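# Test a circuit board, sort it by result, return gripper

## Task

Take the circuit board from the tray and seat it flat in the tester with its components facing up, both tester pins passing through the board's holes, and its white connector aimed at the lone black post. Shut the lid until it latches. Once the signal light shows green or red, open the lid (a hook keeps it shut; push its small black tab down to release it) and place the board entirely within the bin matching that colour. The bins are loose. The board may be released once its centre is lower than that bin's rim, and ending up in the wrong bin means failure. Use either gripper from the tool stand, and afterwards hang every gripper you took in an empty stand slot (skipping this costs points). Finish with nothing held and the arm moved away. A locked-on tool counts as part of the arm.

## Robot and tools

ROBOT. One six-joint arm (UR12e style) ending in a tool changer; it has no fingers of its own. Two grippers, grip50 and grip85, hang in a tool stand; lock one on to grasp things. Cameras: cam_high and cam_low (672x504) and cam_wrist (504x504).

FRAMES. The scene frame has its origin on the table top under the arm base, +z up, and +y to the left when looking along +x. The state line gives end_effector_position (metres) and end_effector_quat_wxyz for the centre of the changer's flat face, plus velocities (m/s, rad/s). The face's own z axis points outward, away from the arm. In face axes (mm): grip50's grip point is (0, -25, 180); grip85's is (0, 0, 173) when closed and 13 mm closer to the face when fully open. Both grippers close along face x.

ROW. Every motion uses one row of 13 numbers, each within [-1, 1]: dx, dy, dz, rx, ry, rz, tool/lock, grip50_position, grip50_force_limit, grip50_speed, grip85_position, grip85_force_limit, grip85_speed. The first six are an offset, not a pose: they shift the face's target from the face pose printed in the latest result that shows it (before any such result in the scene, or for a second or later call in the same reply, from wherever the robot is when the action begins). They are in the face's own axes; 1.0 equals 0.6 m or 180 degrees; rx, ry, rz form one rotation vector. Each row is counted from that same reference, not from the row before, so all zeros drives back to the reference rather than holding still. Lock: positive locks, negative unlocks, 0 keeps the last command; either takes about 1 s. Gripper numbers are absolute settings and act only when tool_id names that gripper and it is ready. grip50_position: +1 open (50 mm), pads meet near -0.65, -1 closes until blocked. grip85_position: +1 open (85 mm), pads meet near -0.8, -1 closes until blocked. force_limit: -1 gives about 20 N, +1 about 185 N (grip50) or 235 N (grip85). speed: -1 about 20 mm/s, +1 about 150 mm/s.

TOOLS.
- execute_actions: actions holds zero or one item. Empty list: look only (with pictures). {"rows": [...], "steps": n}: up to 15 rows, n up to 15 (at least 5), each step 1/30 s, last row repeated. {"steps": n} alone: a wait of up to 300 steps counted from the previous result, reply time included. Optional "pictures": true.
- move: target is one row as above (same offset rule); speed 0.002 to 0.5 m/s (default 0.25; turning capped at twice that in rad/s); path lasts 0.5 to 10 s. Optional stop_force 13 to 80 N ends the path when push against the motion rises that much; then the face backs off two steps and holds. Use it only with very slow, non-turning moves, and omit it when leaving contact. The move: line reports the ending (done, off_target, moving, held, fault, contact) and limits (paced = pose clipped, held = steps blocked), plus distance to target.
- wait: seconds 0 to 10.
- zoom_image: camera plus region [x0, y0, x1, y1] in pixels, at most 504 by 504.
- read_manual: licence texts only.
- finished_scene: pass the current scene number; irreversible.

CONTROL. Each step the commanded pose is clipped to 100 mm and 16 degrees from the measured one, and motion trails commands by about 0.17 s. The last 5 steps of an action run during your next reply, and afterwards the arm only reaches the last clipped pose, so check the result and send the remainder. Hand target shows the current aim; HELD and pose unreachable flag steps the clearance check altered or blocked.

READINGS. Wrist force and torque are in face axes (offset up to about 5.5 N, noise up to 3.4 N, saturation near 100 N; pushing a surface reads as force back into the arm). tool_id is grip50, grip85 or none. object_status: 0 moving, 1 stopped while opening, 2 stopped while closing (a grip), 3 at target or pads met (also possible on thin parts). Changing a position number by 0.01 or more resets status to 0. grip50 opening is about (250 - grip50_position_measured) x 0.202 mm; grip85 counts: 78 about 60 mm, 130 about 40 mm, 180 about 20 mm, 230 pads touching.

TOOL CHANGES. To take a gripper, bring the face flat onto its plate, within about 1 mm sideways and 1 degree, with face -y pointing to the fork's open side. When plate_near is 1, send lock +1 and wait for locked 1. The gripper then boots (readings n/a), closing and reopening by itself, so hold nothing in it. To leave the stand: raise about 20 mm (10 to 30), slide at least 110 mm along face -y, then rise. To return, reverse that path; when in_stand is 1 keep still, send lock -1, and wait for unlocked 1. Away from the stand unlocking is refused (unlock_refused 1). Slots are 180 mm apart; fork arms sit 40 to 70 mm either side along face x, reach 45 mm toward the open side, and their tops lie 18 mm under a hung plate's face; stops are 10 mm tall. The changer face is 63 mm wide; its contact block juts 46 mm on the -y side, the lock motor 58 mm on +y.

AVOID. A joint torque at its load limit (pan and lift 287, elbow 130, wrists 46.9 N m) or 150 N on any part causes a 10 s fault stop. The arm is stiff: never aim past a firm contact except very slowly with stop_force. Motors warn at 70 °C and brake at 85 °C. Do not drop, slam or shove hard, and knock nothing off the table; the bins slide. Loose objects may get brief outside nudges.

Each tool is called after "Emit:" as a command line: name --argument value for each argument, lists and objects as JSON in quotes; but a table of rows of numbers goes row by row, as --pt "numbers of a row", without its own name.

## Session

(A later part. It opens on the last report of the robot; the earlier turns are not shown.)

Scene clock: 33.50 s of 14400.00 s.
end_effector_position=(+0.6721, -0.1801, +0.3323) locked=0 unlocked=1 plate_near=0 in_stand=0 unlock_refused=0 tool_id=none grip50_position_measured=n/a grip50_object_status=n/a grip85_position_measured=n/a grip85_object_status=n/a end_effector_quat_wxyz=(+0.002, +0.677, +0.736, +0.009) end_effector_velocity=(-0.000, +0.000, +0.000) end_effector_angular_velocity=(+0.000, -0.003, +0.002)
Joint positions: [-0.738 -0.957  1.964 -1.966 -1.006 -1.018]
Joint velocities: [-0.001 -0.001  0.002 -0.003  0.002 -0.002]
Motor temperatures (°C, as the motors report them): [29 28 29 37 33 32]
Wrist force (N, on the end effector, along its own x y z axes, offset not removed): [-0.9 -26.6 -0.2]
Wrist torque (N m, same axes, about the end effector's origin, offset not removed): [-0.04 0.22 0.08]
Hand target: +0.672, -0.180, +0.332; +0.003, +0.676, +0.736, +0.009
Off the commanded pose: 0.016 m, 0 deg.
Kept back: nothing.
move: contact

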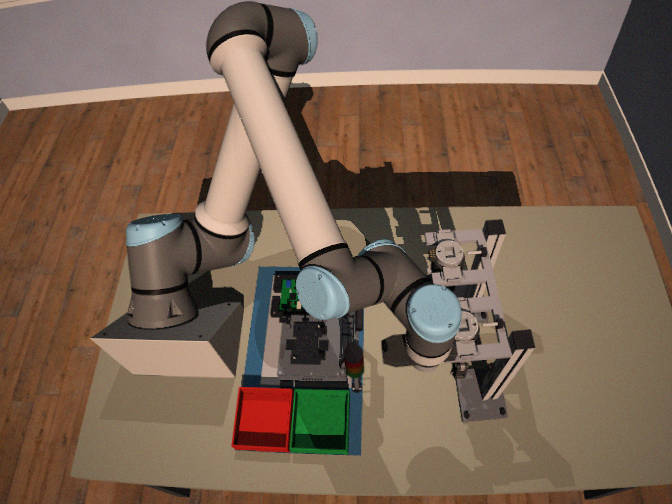

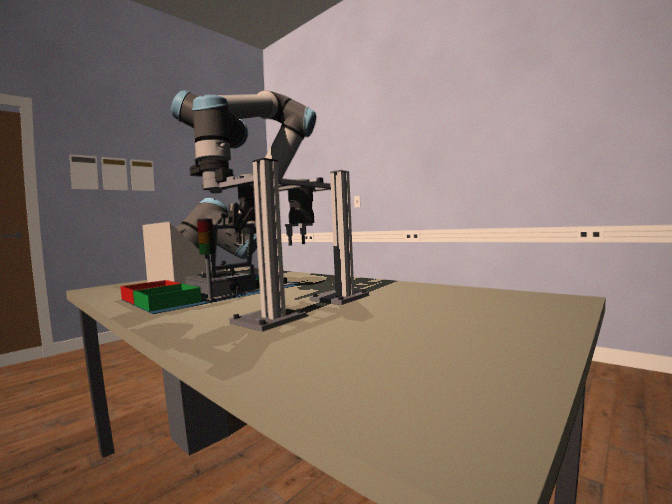

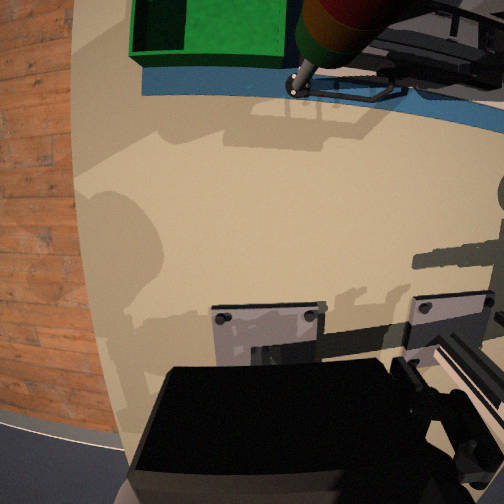

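Emit:
move --target '[0, -0.0333, 0, 0, 0, 0, 0, 0, 0, 0, 0, 0, 0]' --speed 0.05

Emit:
move --target '[0.1833, 0, 0, 0, 0, 0, 0, 0, 0, 0, 0, 0, 0]' --speed 0.08 --stop_force 15

Emit:
move --target '[0, 0.06, 0, 0, 0, 0, 0, 0, 0, 0, 0, 0, 0]' --speed 0.006 --stop_force 14

Scene clock: 34.57 s of 14400.00 s.
end_effector_position=(+0.6524, -0.1818, +0.3320) locked=0 unlocked=1 plate_near=0 in_stand=0 unlock_refused=0 tool_id=none grip50_position_measured=n/a grip50_object_status=n/a grip85_position_measured=n/a grip85_object_status=n/a end_effector_quat_wxyz=(+0.002, +0.677, +0.736, +0.009) end_effector_velocity=(-0.001, -0.000, +0.000) end_effector_angular_velocity=(-0.000, -0.000, +0.000)
Joint positions: [-0.757 -0.972  1.997 -1.974 -1.018 -1.037]
Joint velocities: [-0.001 -0.001  0.002 -0.001 -0.001 -0.001]
Motor temperatures (°C, as the motors report them): [29 28 29 37 33 32]
Wrist force (N, on the end effector, along its own x y z axes, offset not removed): [-2.4 -3.8 1.1]
Wrist torque (N m, same axes, about the end effector's origin, offset not removed): [-0.27 0.27 0.15]
Hand target: +0.652, -0.182, +0.332; +0.002, +0.677, +0.736, +0.009
Off the commanded pose: 0.000 m, 0 deg.
Kept back: nothing.
move: done

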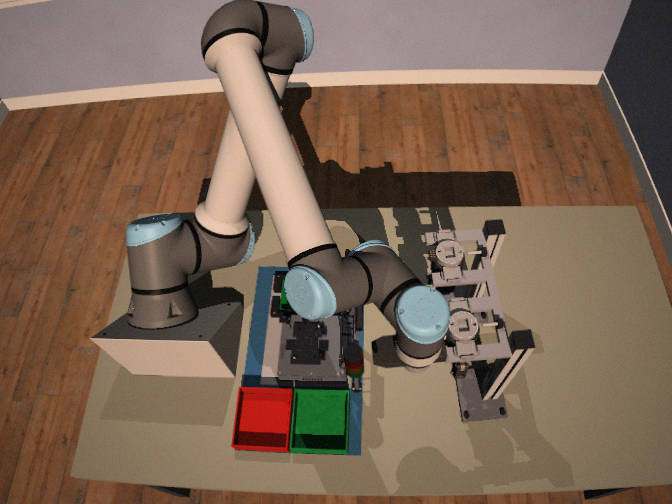

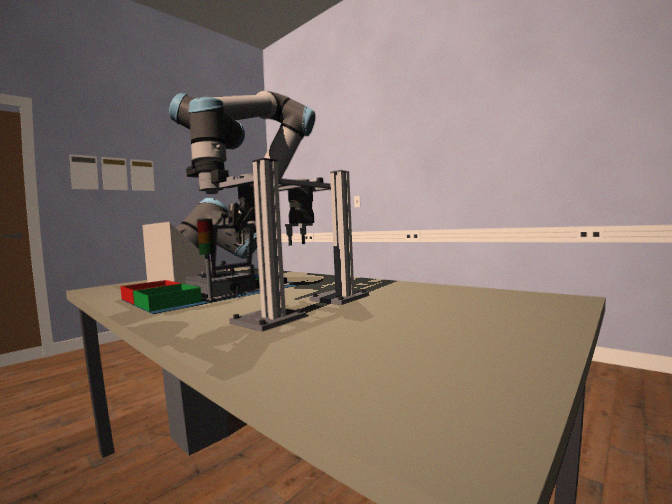

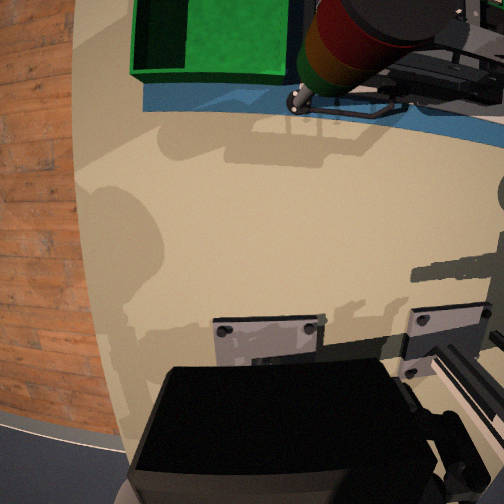

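Scene clock: 36.37 s of 14400.00 s.
end_effector_position=(+0.6429, -0.0725, +0.3329) locked=0 unlocked=1 plate_near=0 in_stand=0 unlock_refused=0 tool_id=none grip50_position_measured=n/a grip50_object_status=n/a grip85_position_measured=n/a grip85_object_status=n/a end_effector_quat_wxyz=(+0.003, +0.677, +0.736, +0.009) end_effector_velocity=(+0.000, +0.002, +0.000) end_effector_angular_velocity=(+0.000, -0.001, +0.001)
Joint positions: [-0.689 -1.136  2.08  -1.93  -0.978 -0.969]
Joint velocities: [ 0.001 -0.003  0.001  0.001  0.002  0.001]
Motor temperatures (°C, as the motors report them): [29 28 29 37 33 32]
Wrist force (N, on the end effector, along its own x y z axes, offset not removed): [1.8 -2.6 2.3]
Wrist torque (N m, same axes, about the end effector's origin, offset not removed): [-0.45 -0.16 0.14]
Hand target: +0.643, -0.072, +0.333; +0.003, +0.677, +0.736, +0.009
Off the commanded pose: 0.000 m, 0 deg.
Kept back: nothing.
move: done

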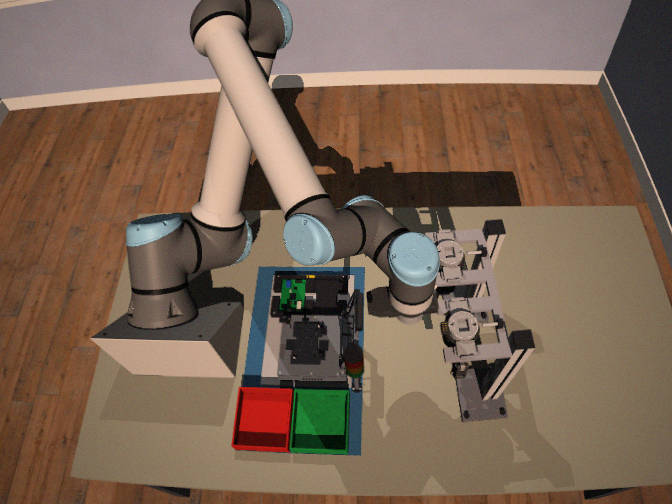

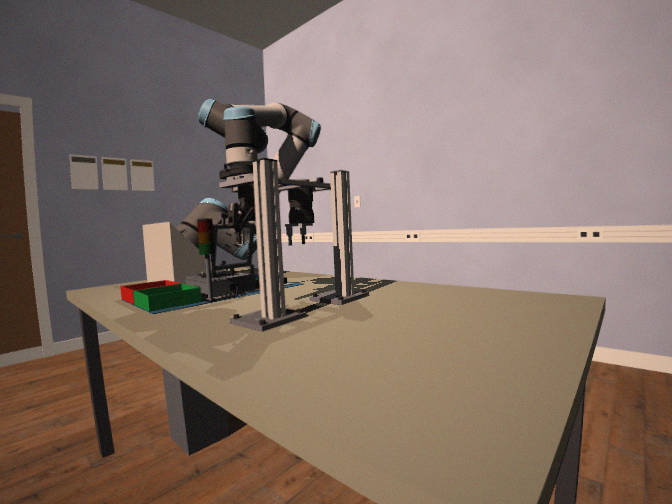

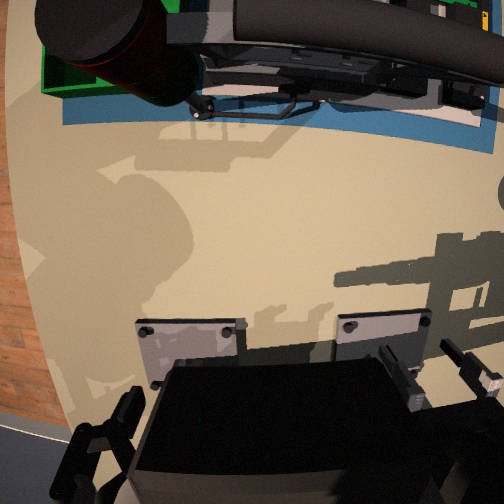

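Scene clock: 40.37 s of 14400.00 s.
end_effector_position=(+0.6645, -0.0707, +0.3332) locked=0 unlocked=1 plate_near=0 in_stand=0 unlock_refused=0 tool_id=none grip50_position_measured=n/a grip50_object_status=n/a grip85_position_measured=n/a grip85_object_status=n/a end_effector_quat_wxyz=(+0.002, +0.677, +0.736, +0.009) end_effector_velocity=(-0.001, +0.000, +0.001) end_effector_angular_velocity=(-0.002, -0.003, +0.003)
Joint positions: [-0.668 -1.115  2.043 -1.925 -0.967 -0.948]
Joint velocities: [-0.001 -0.002  0.002 -0.003 -0.    -0.002]
Motor temperatures (°C, as the motors report them): [29 28 29 37 33 32]
Wrist force (N, on the end effector, along its own x y z axes, offset not removed): [-3.5 -23.2 4.0]
Wrist torque (N m, same axes, about the end effector's origin, offset not removed): [-0.06 0.26 0.39]
Hand target: +0.664, -0.071, +0.333; +0.003, +0.677, +0.736, +0.009
Off the commanded pose: 0.014 m, 0 deg.
Kept back: nothing.
move: contact

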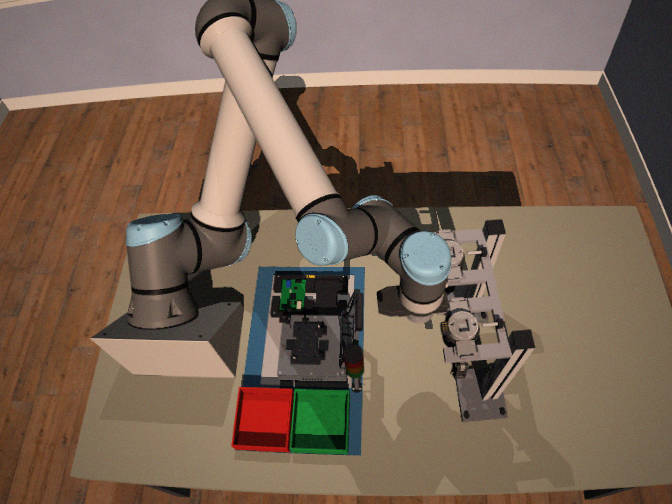

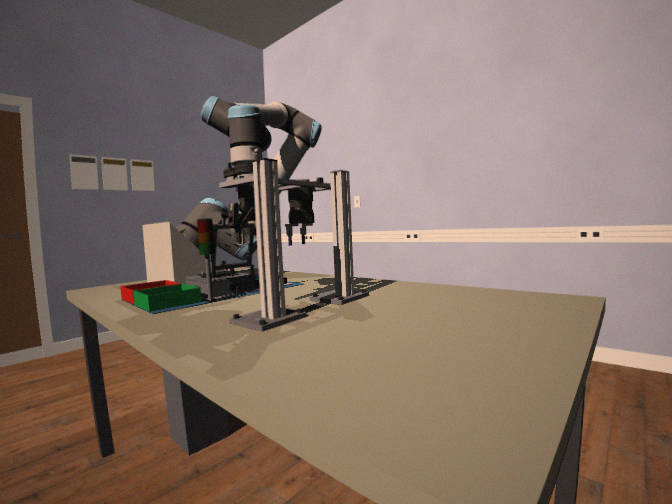

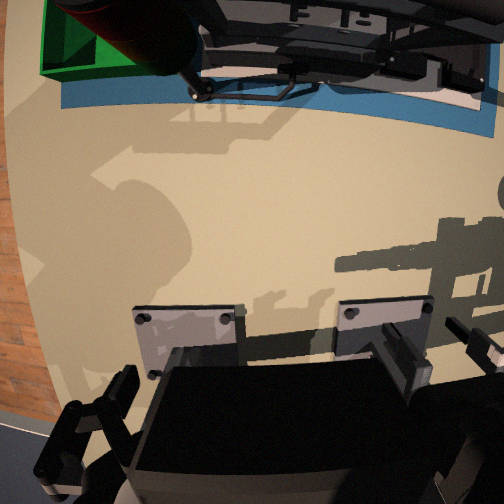

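Emit:
move --target '[-0.29, -0.0333, 0, 0.0055, -0.0025, 0.0055, 0, 0, 0, 0, 0, 0, 0]' --speed 0.08

Emit:
move --target '[0, 0.09, 0, 0, 0, 0, 0, 0, 0, 0, 0, 0, 0]' --speed 0.05 --stop_force 15

Emit:
move --target '[0.06, 0, 0, 0, 0, 0, 0, 0, 0, 0, 0, 0, 0]' --speed 0.006 --stop_force 14

Scene clock: 51.17 s of 14400.00 s.
end_effector_position=(+0.6632, -0.0979, +0.3327) locked=0 unlocked=1 plate_near=0 in_stand=0 unlock_refused=0 tool_id=none grip50_position_measured=n/a grip50_object_status=n/a grip85_position_measured=n/a grip85_object_status=n/a end_effector_quat_wxyz=(+0.001, +0.678, +0.735, +0.007) end_effector_velocity=(+0.000, -0.000, +0.000) end_effector_angular_velocity=(-0.000, -0.000, +0.000)
Joint positions: [-0.688 -1.079  2.03  -1.935 -0.981 -0.967]
Joint velocities: [ 0.  0. -0. -0.  0. -0.]
Motor temperatures (°C, as the motors report them): [29 28 29 37 33 32]
Wrist force (N, on the end effector, along its own x y z axes, offset not removed): [29.1 -11.0 -9.4]
Wrist torque (N m, same axes, about the end effector's origin, offset not removed): [-0.63 -0.46 -1.34]
Hand target: +0.663, -0.098, +0.333; +0.001, +0.678, +0.735, +0.007
Off the commanded pose: 0.148 m, 1 deg.
FORCE FAULT: contact force on the arm reached its limit, and the arm stopped for 10 seconds. The contact can be on any part of the arm, not only on its tool. The arm's remaining commands of this call were not run. The arm holds still and accepts commands again. Move the arm away from the contact; if what it grips holds it there, let go first. Pushing or pulling that hard again can fault the arm again.
Kept back: nothing.
move: fault

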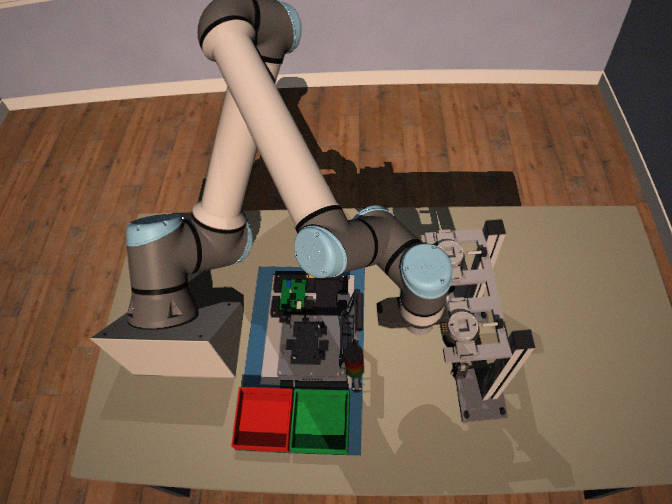

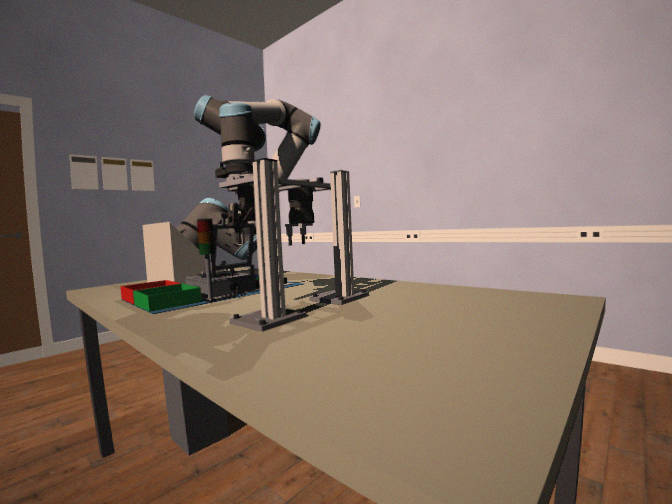

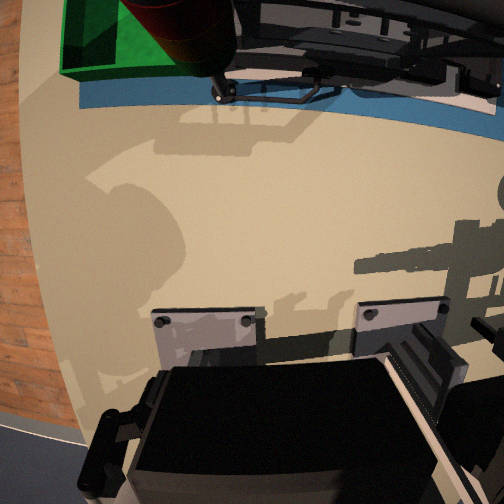

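not run: a fault stop came before this call.

not run: a fault stop came before this call.

Emit:
move --target '[0.005, -0.06, 0, 0, 0, 0, 0, 0, 0, 0, 0, 0, 0]' --speed 0.04

Emit:
move --target '[-0.25, 0, 0, 0.0045, -0.002, 0.0047, 0, 0, 0, 0, 0, 0, 0]' --speed 0.08 --stop_force 15

Scene clock: 52.63 s of 14400.00 s.
end_effector_position=(+0.6273, -0.0978, +0.3323) locked=0 unlocked=1 plate_near=0 in_stand=0 unlock_refused=0 tool_id=none grip50_position_measured=n/a grip50_object_status=n/a grip85_position_measured=n/a grip85_object_status=n/a end_effector_quat_wxyz=(+0.001, +0.678, +0.735, +0.007) end_effector_velocity=(-0.002, +0.000, +0.000) end_effector_angular_velocity=(+0.001, -0.000, +0.001)
Joint positions: [-0.721 -1.115  2.092 -1.943 -1.    -1.   ]
Joint velocities: [-0.002 -0.002  0.003  0.    -0.    -0.003]
Motor temperatures (°C, as the motors report them): [29 28 29 37 33 32]
Wrist force (N, on the end effector, along its own x y z axes, offset not removed): [-1.6 -1.8 -3.5]
Wrist torque (N m, same axes, about the end effector's origin, offset not removed): [-0.15 0.20 -0.03]
Hand target: +0.627, -0.098, +0.332; +0.001, +0.678, +0.735, +0.007
Off the commanded pose: 0.000 m, 0 deg.
Kept back: nothing.
move: done

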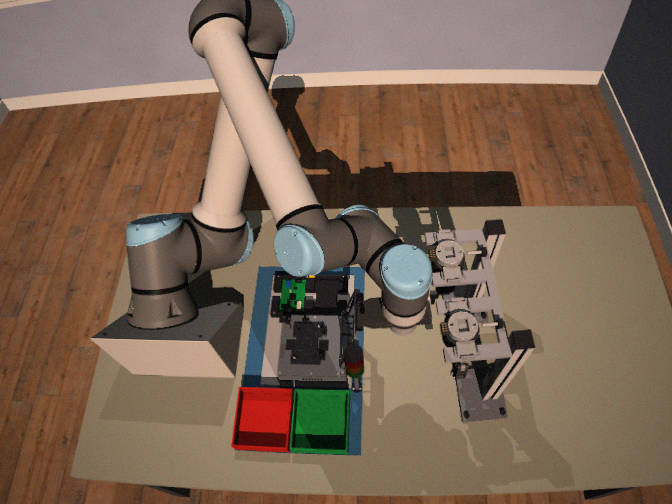

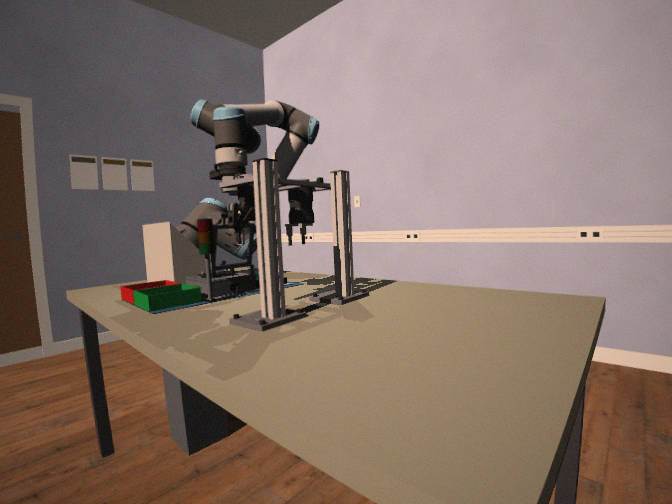

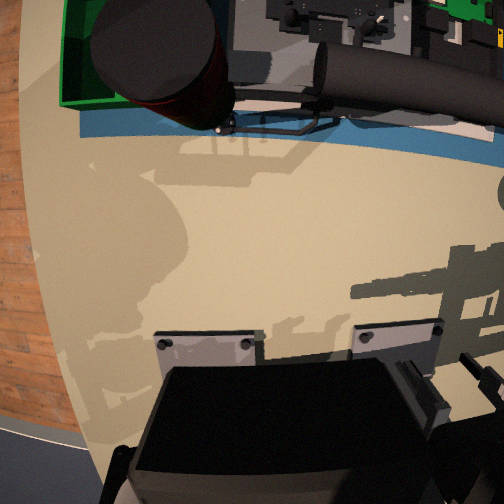

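Scene clock: 54.93 s of 14400.00 s.
end_effector_position=(+0.6397, -0.2470, +0.3309) locked=0 unlocked=1 plate_near=0 in_stand=0 unlock_refused=0 tool_id=none grip50_position_measured=n/a grip50_object_status=n/a grip85_position_measured=n/a grip85_object_status=n/a end_effector_quat_wxyz=(-0.001, +0.683, +0.730, +0.000) end_effector_velocity=(+0.000, -0.002, -0.000) end_effector_angular_velocity=(+0.000, +0.001, +0.001)
Joint positions: [-0.807 -0.888  1.959 -1.993 -1.066 -1.067]
Joint velocities: [-0.001  0.003 -0.002  0.    -0.001 -0.003]
Motor temperatures (°C, as the motors report them): [29 28 29 37 33 32]
Wrist force (N, on the end effector, along its own x y z axes, offset not removed): [-2.9 -1.1 1.1]
Wrist torque (N m, same axes, about the end effector's origin, offset not removed): [-0.24 0.18 0.04]
Hand target: +0.640, -0.247, +0.331; -0.001, +0.683, +0.730, +0.000
Off the commanded pose: 0.000 m, 0 deg.
Kept back: nothing.
move: done

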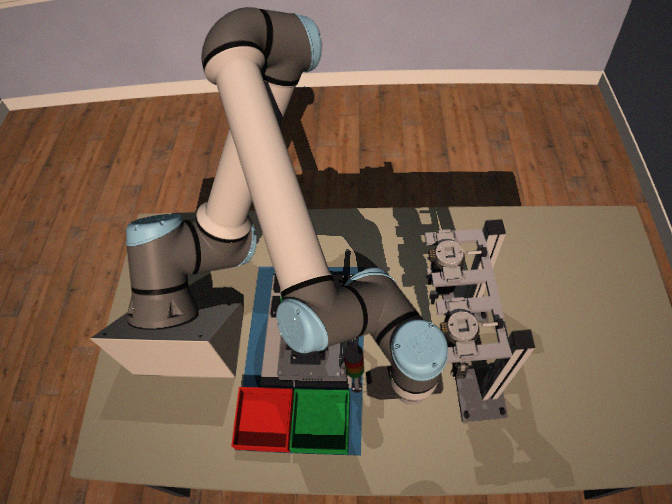

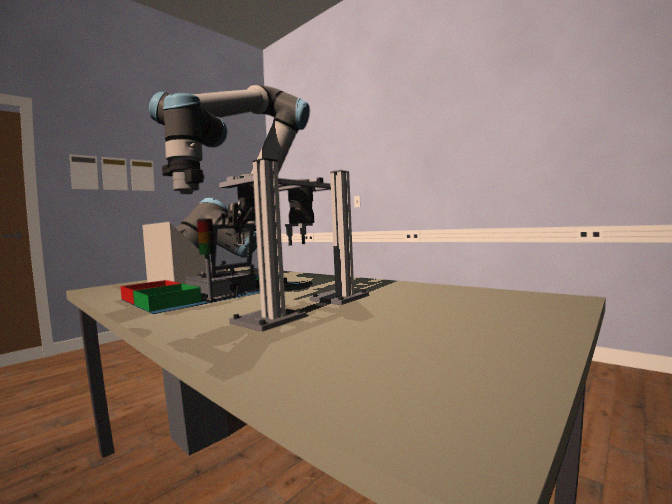

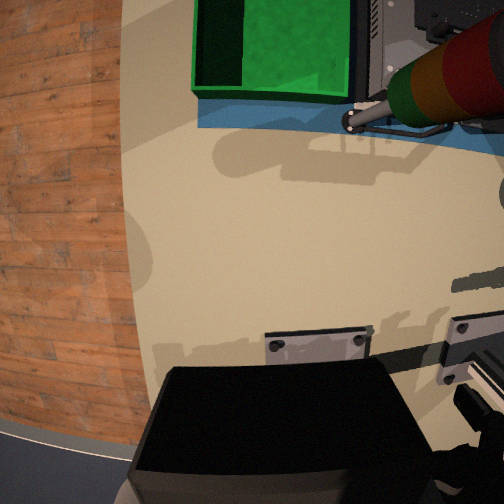

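Emit:
move --target '[0, 0.125, 0, 0, 0, 0, 0, 0, 0, 0, 0, 0, 0]' --speed 0.04 --stop_force 15

Emit:
move --target '[0.06, 0, 0, 0, 0, 0, 0, 0, 0, 0, 0, 0, 0]' --speed 0.006 --stop_force 14

Scene clock: 57.43 s of 14400.00 s.
end_effector_position=(+0.7143, -0.2420, +0.3308) locked=0 unlocked=1 plate_near=0 in_stand=0 unlock_refused=0 tool_id=none grip50_position_measured=n/a grip50_object_status=n/a grip85_position_measured=n/a grip85_object_status=n/a end_effector_quat_wxyz=(-0.001, +0.683, +0.730, +0.000) end_effector_velocity=(+0.001, -0.000, -0.000) end_effector_angular_velocity=(-0.001, +0.001, -0.001)
Joint positions: [-0.737 -0.836  1.834 -1.954 -1.024 -1.001]
Joint velocities: [ 0.001  0.001 -0.002  0.001 -0.001  0.002]
Motor temperatures (°C, as the motors report them): [29 28 29 37 33 32]
Wrist force (N, on the end effector, along its own x y z axes, offset not removed): [-2.1 -1.9 0.6]
Wrist torque (N m, same axes, about the end effector's origin, offset not removed): [-0.25 0.16 0.13]
Hand target: +0.714, -0.242, +0.331; -0.001, +0.683, +0.730, +0.000
Off the commanded pose: 0.000 m, 0 deg.
Kept back: nothing.
move: done

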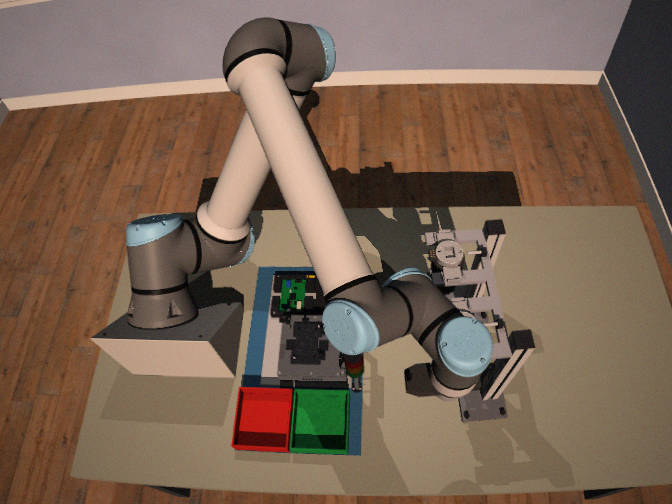

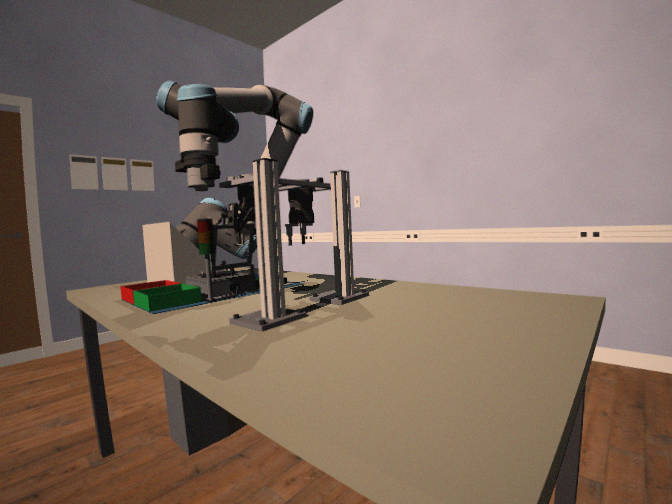

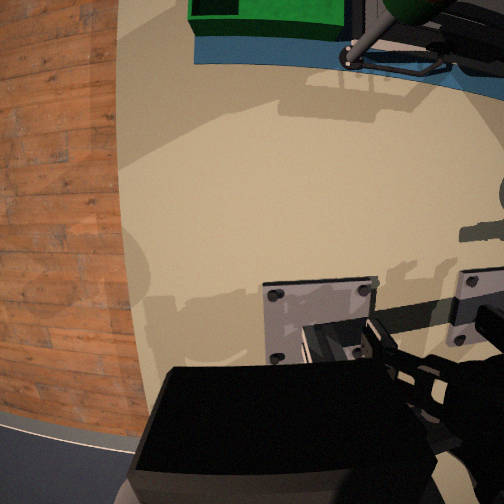

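Scene clock: 61.00 s of 14400.00 s.
end_effector_position=(+0.7130, -0.2229, +0.3308) locked=0 unlocked=1 plate_near=0 in_stand=0 unlock_refused=0 tool_id=none grip50_position_measured=n/a grip50_object_status=n/a grip85_position_measured=n/a grip85_object_status=n/a end_effector_quat_wxyz=(-0.001, +0.683, +0.730, +0.000) end_effector_velocity=(+0.000, -0.001, +0.000) end_effector_angular_velocity=(-0.001, +0.001, +0.002)
Joint positions: [-0.726 -0.863  1.853 -1.951 -1.018 -0.991]
Joint velocities: [-0.     0.002 -0.001 -0.    -0.002 -0.002]
Motor temperatures (°C, as the motors report them): [29 28 29 37 33 32]
Wrist force (N, on the end effector, along its own x y z axes, offset not removed): [-49.8 0.1 -2.4]
Wrist torque (N m, same axes, about the end effector's origin, offset not removed): [-0.15 0.35 0.10]
Hand target: +0.713, -0.223, +0.331; -0.001, +0.683, +0.730, +0.000
Off the commanded pose: 0.017 m, 0 deg.
Kept back: nothing.
move: contact

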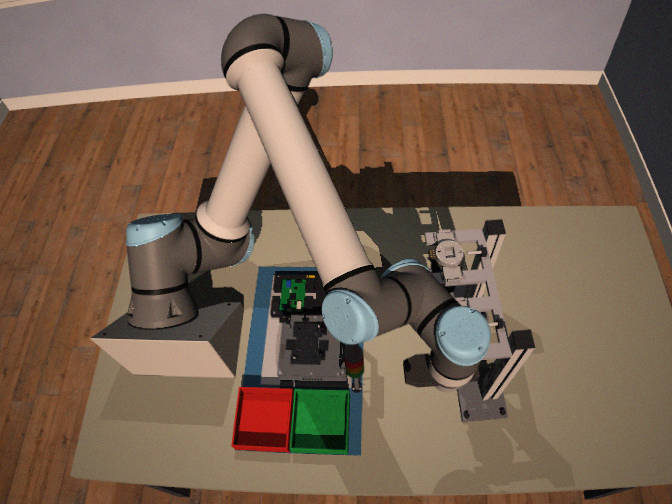

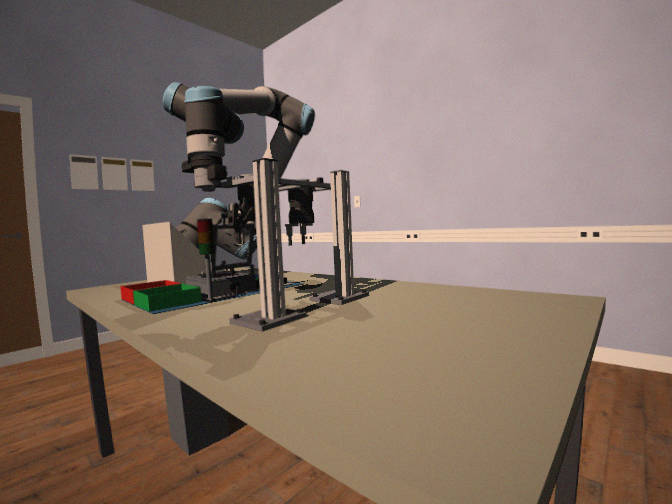

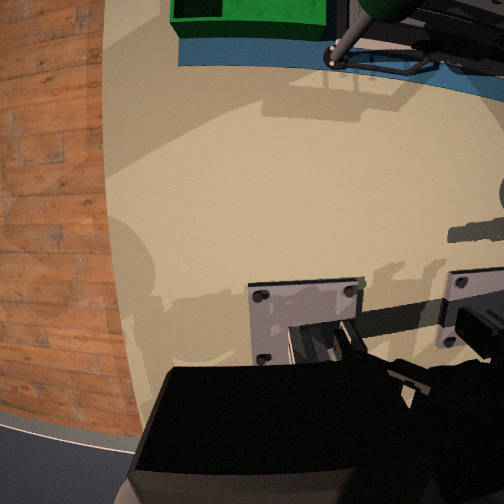

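Emit:
move --target '[-0.01667, 0, 0, 0, 0, 0, 0, 0, 0, 0, 0, 0, 0]' --speed 0.04

Emit:
move --target '[0, 0, -0.09, 0, 0, 0, 0, 0, 0, 0, 0, 0, 0]' --speed 0.06

Emit:
move --target '[0.1858, 0.0643, 0, 0, 0, 0, 0, 0, 0, 0, 0, 0, 0]' --speed 0.08 --stop_force 15

Emit:
move --target '[0, 0, 0.06, 0, 0, 0, 0, 0, 0, 0, 0, 0, 0]' --speed 0.006 --stop_force 14

Scene clock: 62.00 s of 14400.00 s.
end_effector_position=(+0.7136, -0.2327, +0.3308) locked=0 unlocked=1 plate_near=0 in_stand=0 unlock_refused=0 tool_id=none grip50_position_measured=n/a grip50_object_status=n/a grip85_position_measured=n/a grip85_object_status=n/a end_effector_quat_wxyz=(-0.001, +0.683, +0.730, +0.000) end_effector_velocity=(-0.000, -0.002, +0.000) end_effector_angular_velocity=(-0.001, +0.001, +0.001)
Joint positions: [-0.731 -0.849  1.844 -1.953 -1.021 -0.996]
Joint velocities: [-0.001  0.003 -0.002 -0.    -0.003 -0.002]
Motor temperatures (°C, as the motors report them): [29 28 29 37 33 32]
Wrist force (N, on the end effector, along its own x y z axes, offset not removed): [-2.4 -3.8 0.1]
Wrist torque (N m, same axes, about the end effector's origin, offset not removed): [-0.34 0.26 0.09]
Hand target: +0.714, -0.233, +0.331; -0.001, +0.683, +0.730, +0.000
Off the commanded pose: 0.000 m, 0 deg.
Kept back: nothing.
move: done

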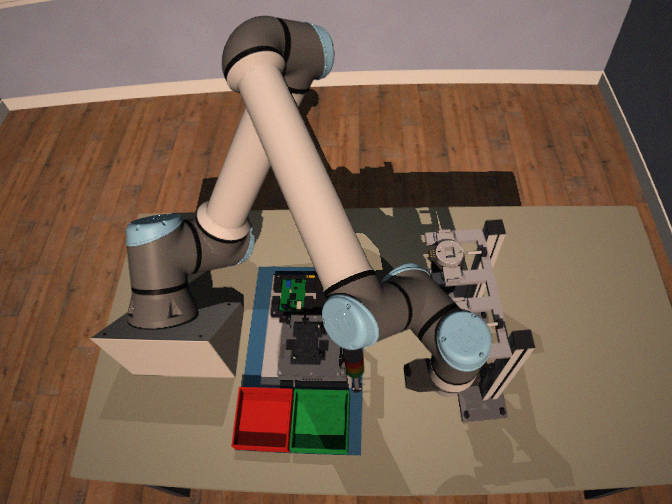

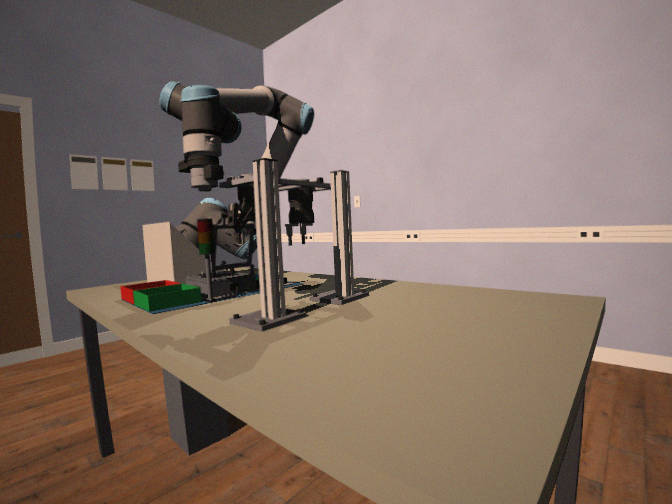

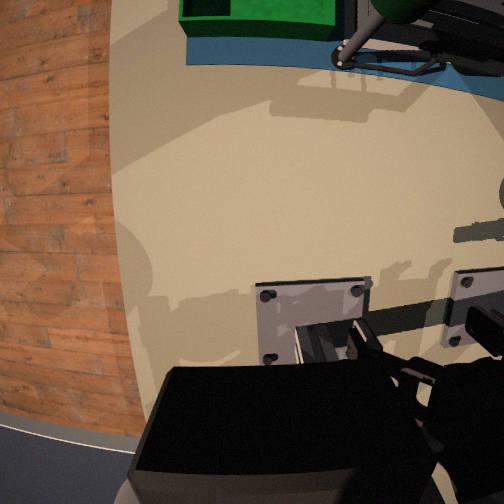

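Scene clock: 63.27 s of 14400.00 s.
end_effector_position=(+0.7137, -0.2328, +0.3846) locked=0 unlocked=1 plate_near=0 in_stand=0 unlock_refused=0 tool_id=none grip50_position_measured=n/a grip50_object_status=n/a grip85_position_measured=n/a grip85_object_status=n/a end_effector_quat_wxyz=(-0.001, +0.683, +0.730, +0.000) end_effector_velocity=(+0.000, -0.000, +0.002) end_effector_angular_velocity=(-0.001, +0.001, +0.001)
Joint positions: [-0.765 -0.881  1.796 -1.857 -1.04  -1.028]
Joint velocities: [-0.001 -0.001 -0.003  0.004 -0.002 -0.002]
Motor temperatures (°C, as the motors report them): [29 28 29 37 33 32]
Wrist force (N, on the end effector, along its own x y z axes, offset not removed): [-2.5 -1.8 -0.2]
Wrist torque (N m, same axes, about the end effector's origin, offset not removed): [-0.18 0.05 0.11]
Hand target: +0.714, -0.233, +0.385; -0.001, +0.683, +0.730, +0.000
Off the commanded pose: 0.000 m, 0 deg.
Kept back: nothing.
move: done

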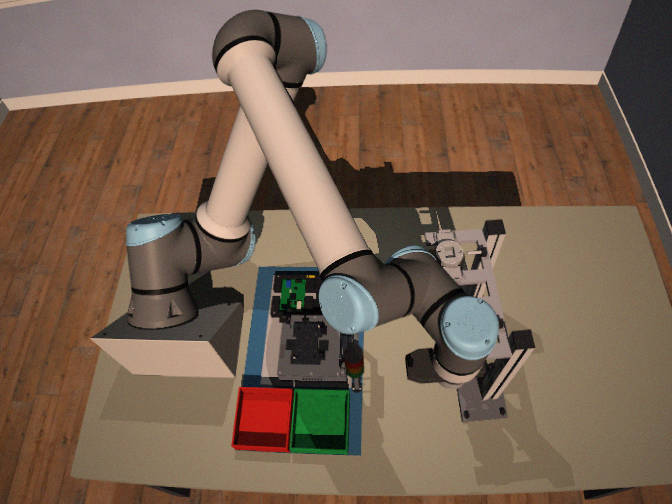

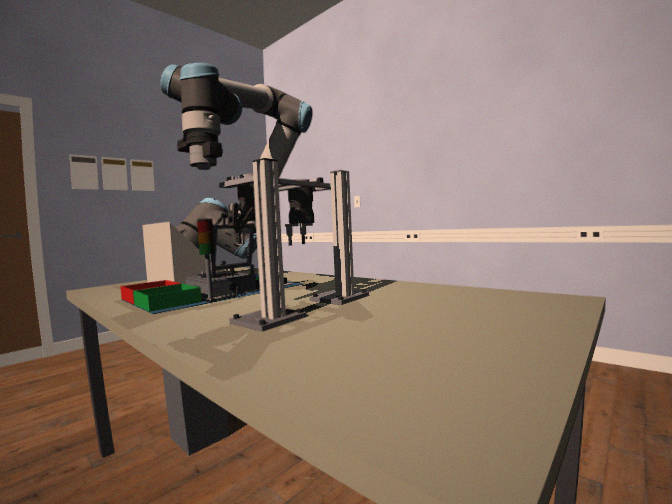

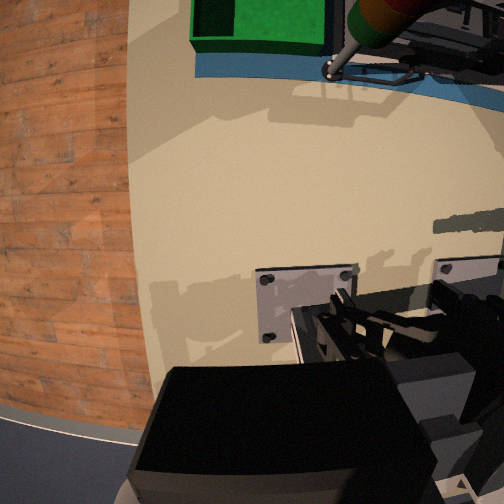

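Scene clock: 65.17 s of 14400.00 s.
end_effector_position=(+0.7447, -0.1193, +0.3848) locked=0 unlocked=1 plate_near=0 in_stand=0 unlock_refused=0 tool_id=none grip50_position_measured=n/a grip50_object_status=n/a grip85_position_measured=n/a grip85_object_status=n/a end_effector_quat_wxyz=(-0.001, +0.683, +0.730, -0.000) end_effector_velocity=(+0.001, +0.002, +0.000) end_effector_angular_velocity=(-0.001, -0.000, -0.000)
Joint positions: [-0.669 -0.998  1.82  -1.813 -0.986 -0.935]
Joint velocities: [ 0.001 -0.002 -0.     0.     0.     0.002]
Motor temperatures (°C, as the motors report them): [29 28 29 37 33 32]
Wrist force (N, on the end effector, along its own x y z axes, offset not removed): [-3.6 -0.6 -1.5]
Wrist torque (N m, same axes, about the end effector's origin, offset not removed): [-0.07 0.30 -0.03]
Hand target: +0.745, -0.119, +0.385; -0.001, +0.683, +0.730, -0.000
Off the commanded pose: 0.000 m, 0 deg.
Kept back: nothing.
move: done

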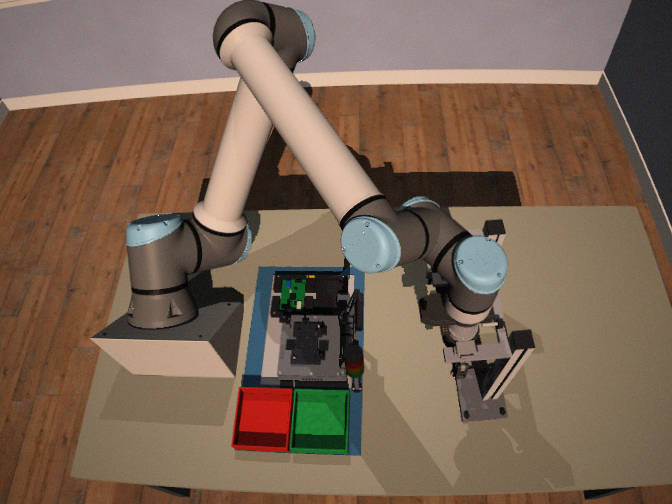

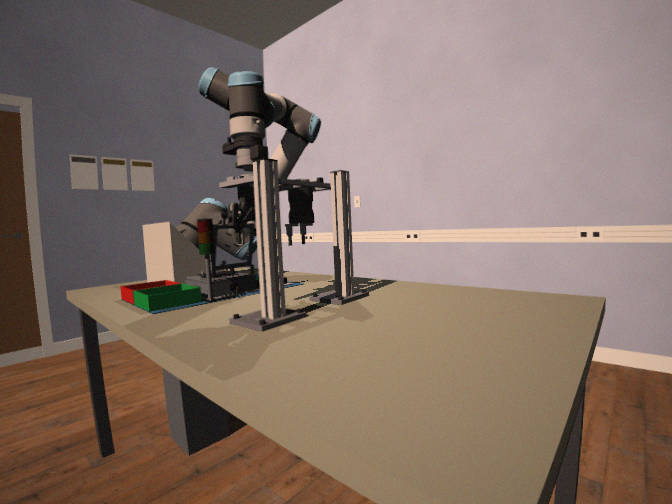

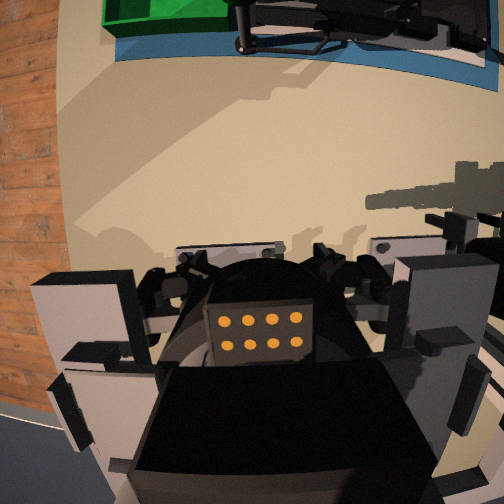

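Scene clock: 67.83 s of 14400.00 s.
end_effector_position=(+0.7447, -0.1193, +0.3711) locked=0 unlocked=1 plate_near=0 in_stand=0 unlock_refused=0 tool_id=none grip50_position_measured=n/a grip50_object_status=n/a grip85_position_measured=n/a grip85_object_status=n/a end_effector_quat_wxyz=(-0.001, +0.683, +0.730, +0.000) end_effector_velocity=(-0.001, -0.000, +0.001) end_effector_angular_velocity=(+0.002, +0.002, -0.001)
Joint positions: [-0.66  -0.991  1.833 -1.838 -0.981 -0.926]
Joint velocities: [-0.001 -0.    -0.001  0.005 -0.001 -0.002]
Motor temperatures (°C, as the motors report them): [29 28 29 37 33 32]
Wrist force (N, on the end effector, along its own x y z axes, offset not removed): [-3.4 4.3 -28.8]
Wrist torque (N m, same axes, about the end effector's origin, offset not removed): [-0.19 -0.24 -0.03]
Hand target: +0.745, -0.119, +0.371; -0.001, +0.683, +0.730, -0.000
Off the commanded pose: 0.022 m, 0 deg.
Kept back: nothing.
move: contact

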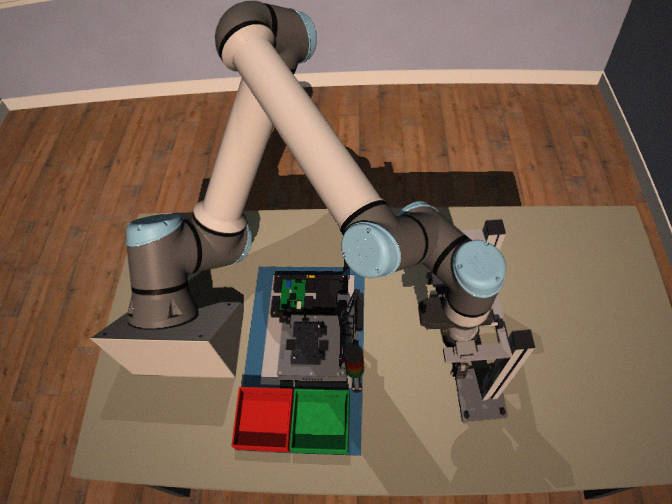

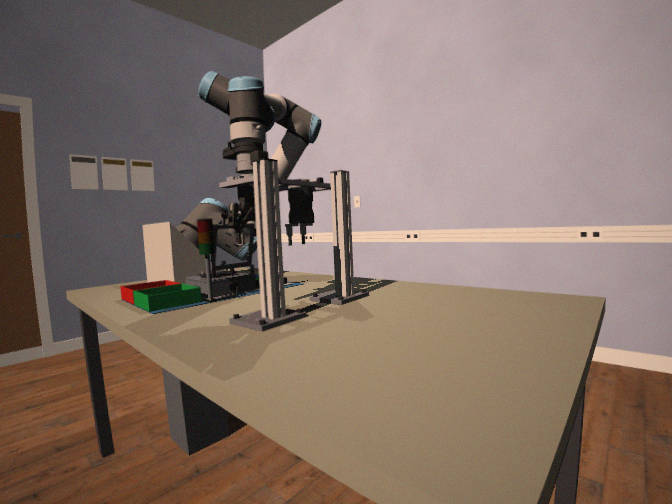

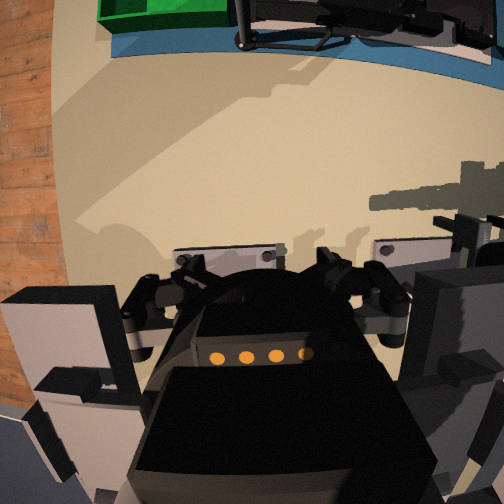

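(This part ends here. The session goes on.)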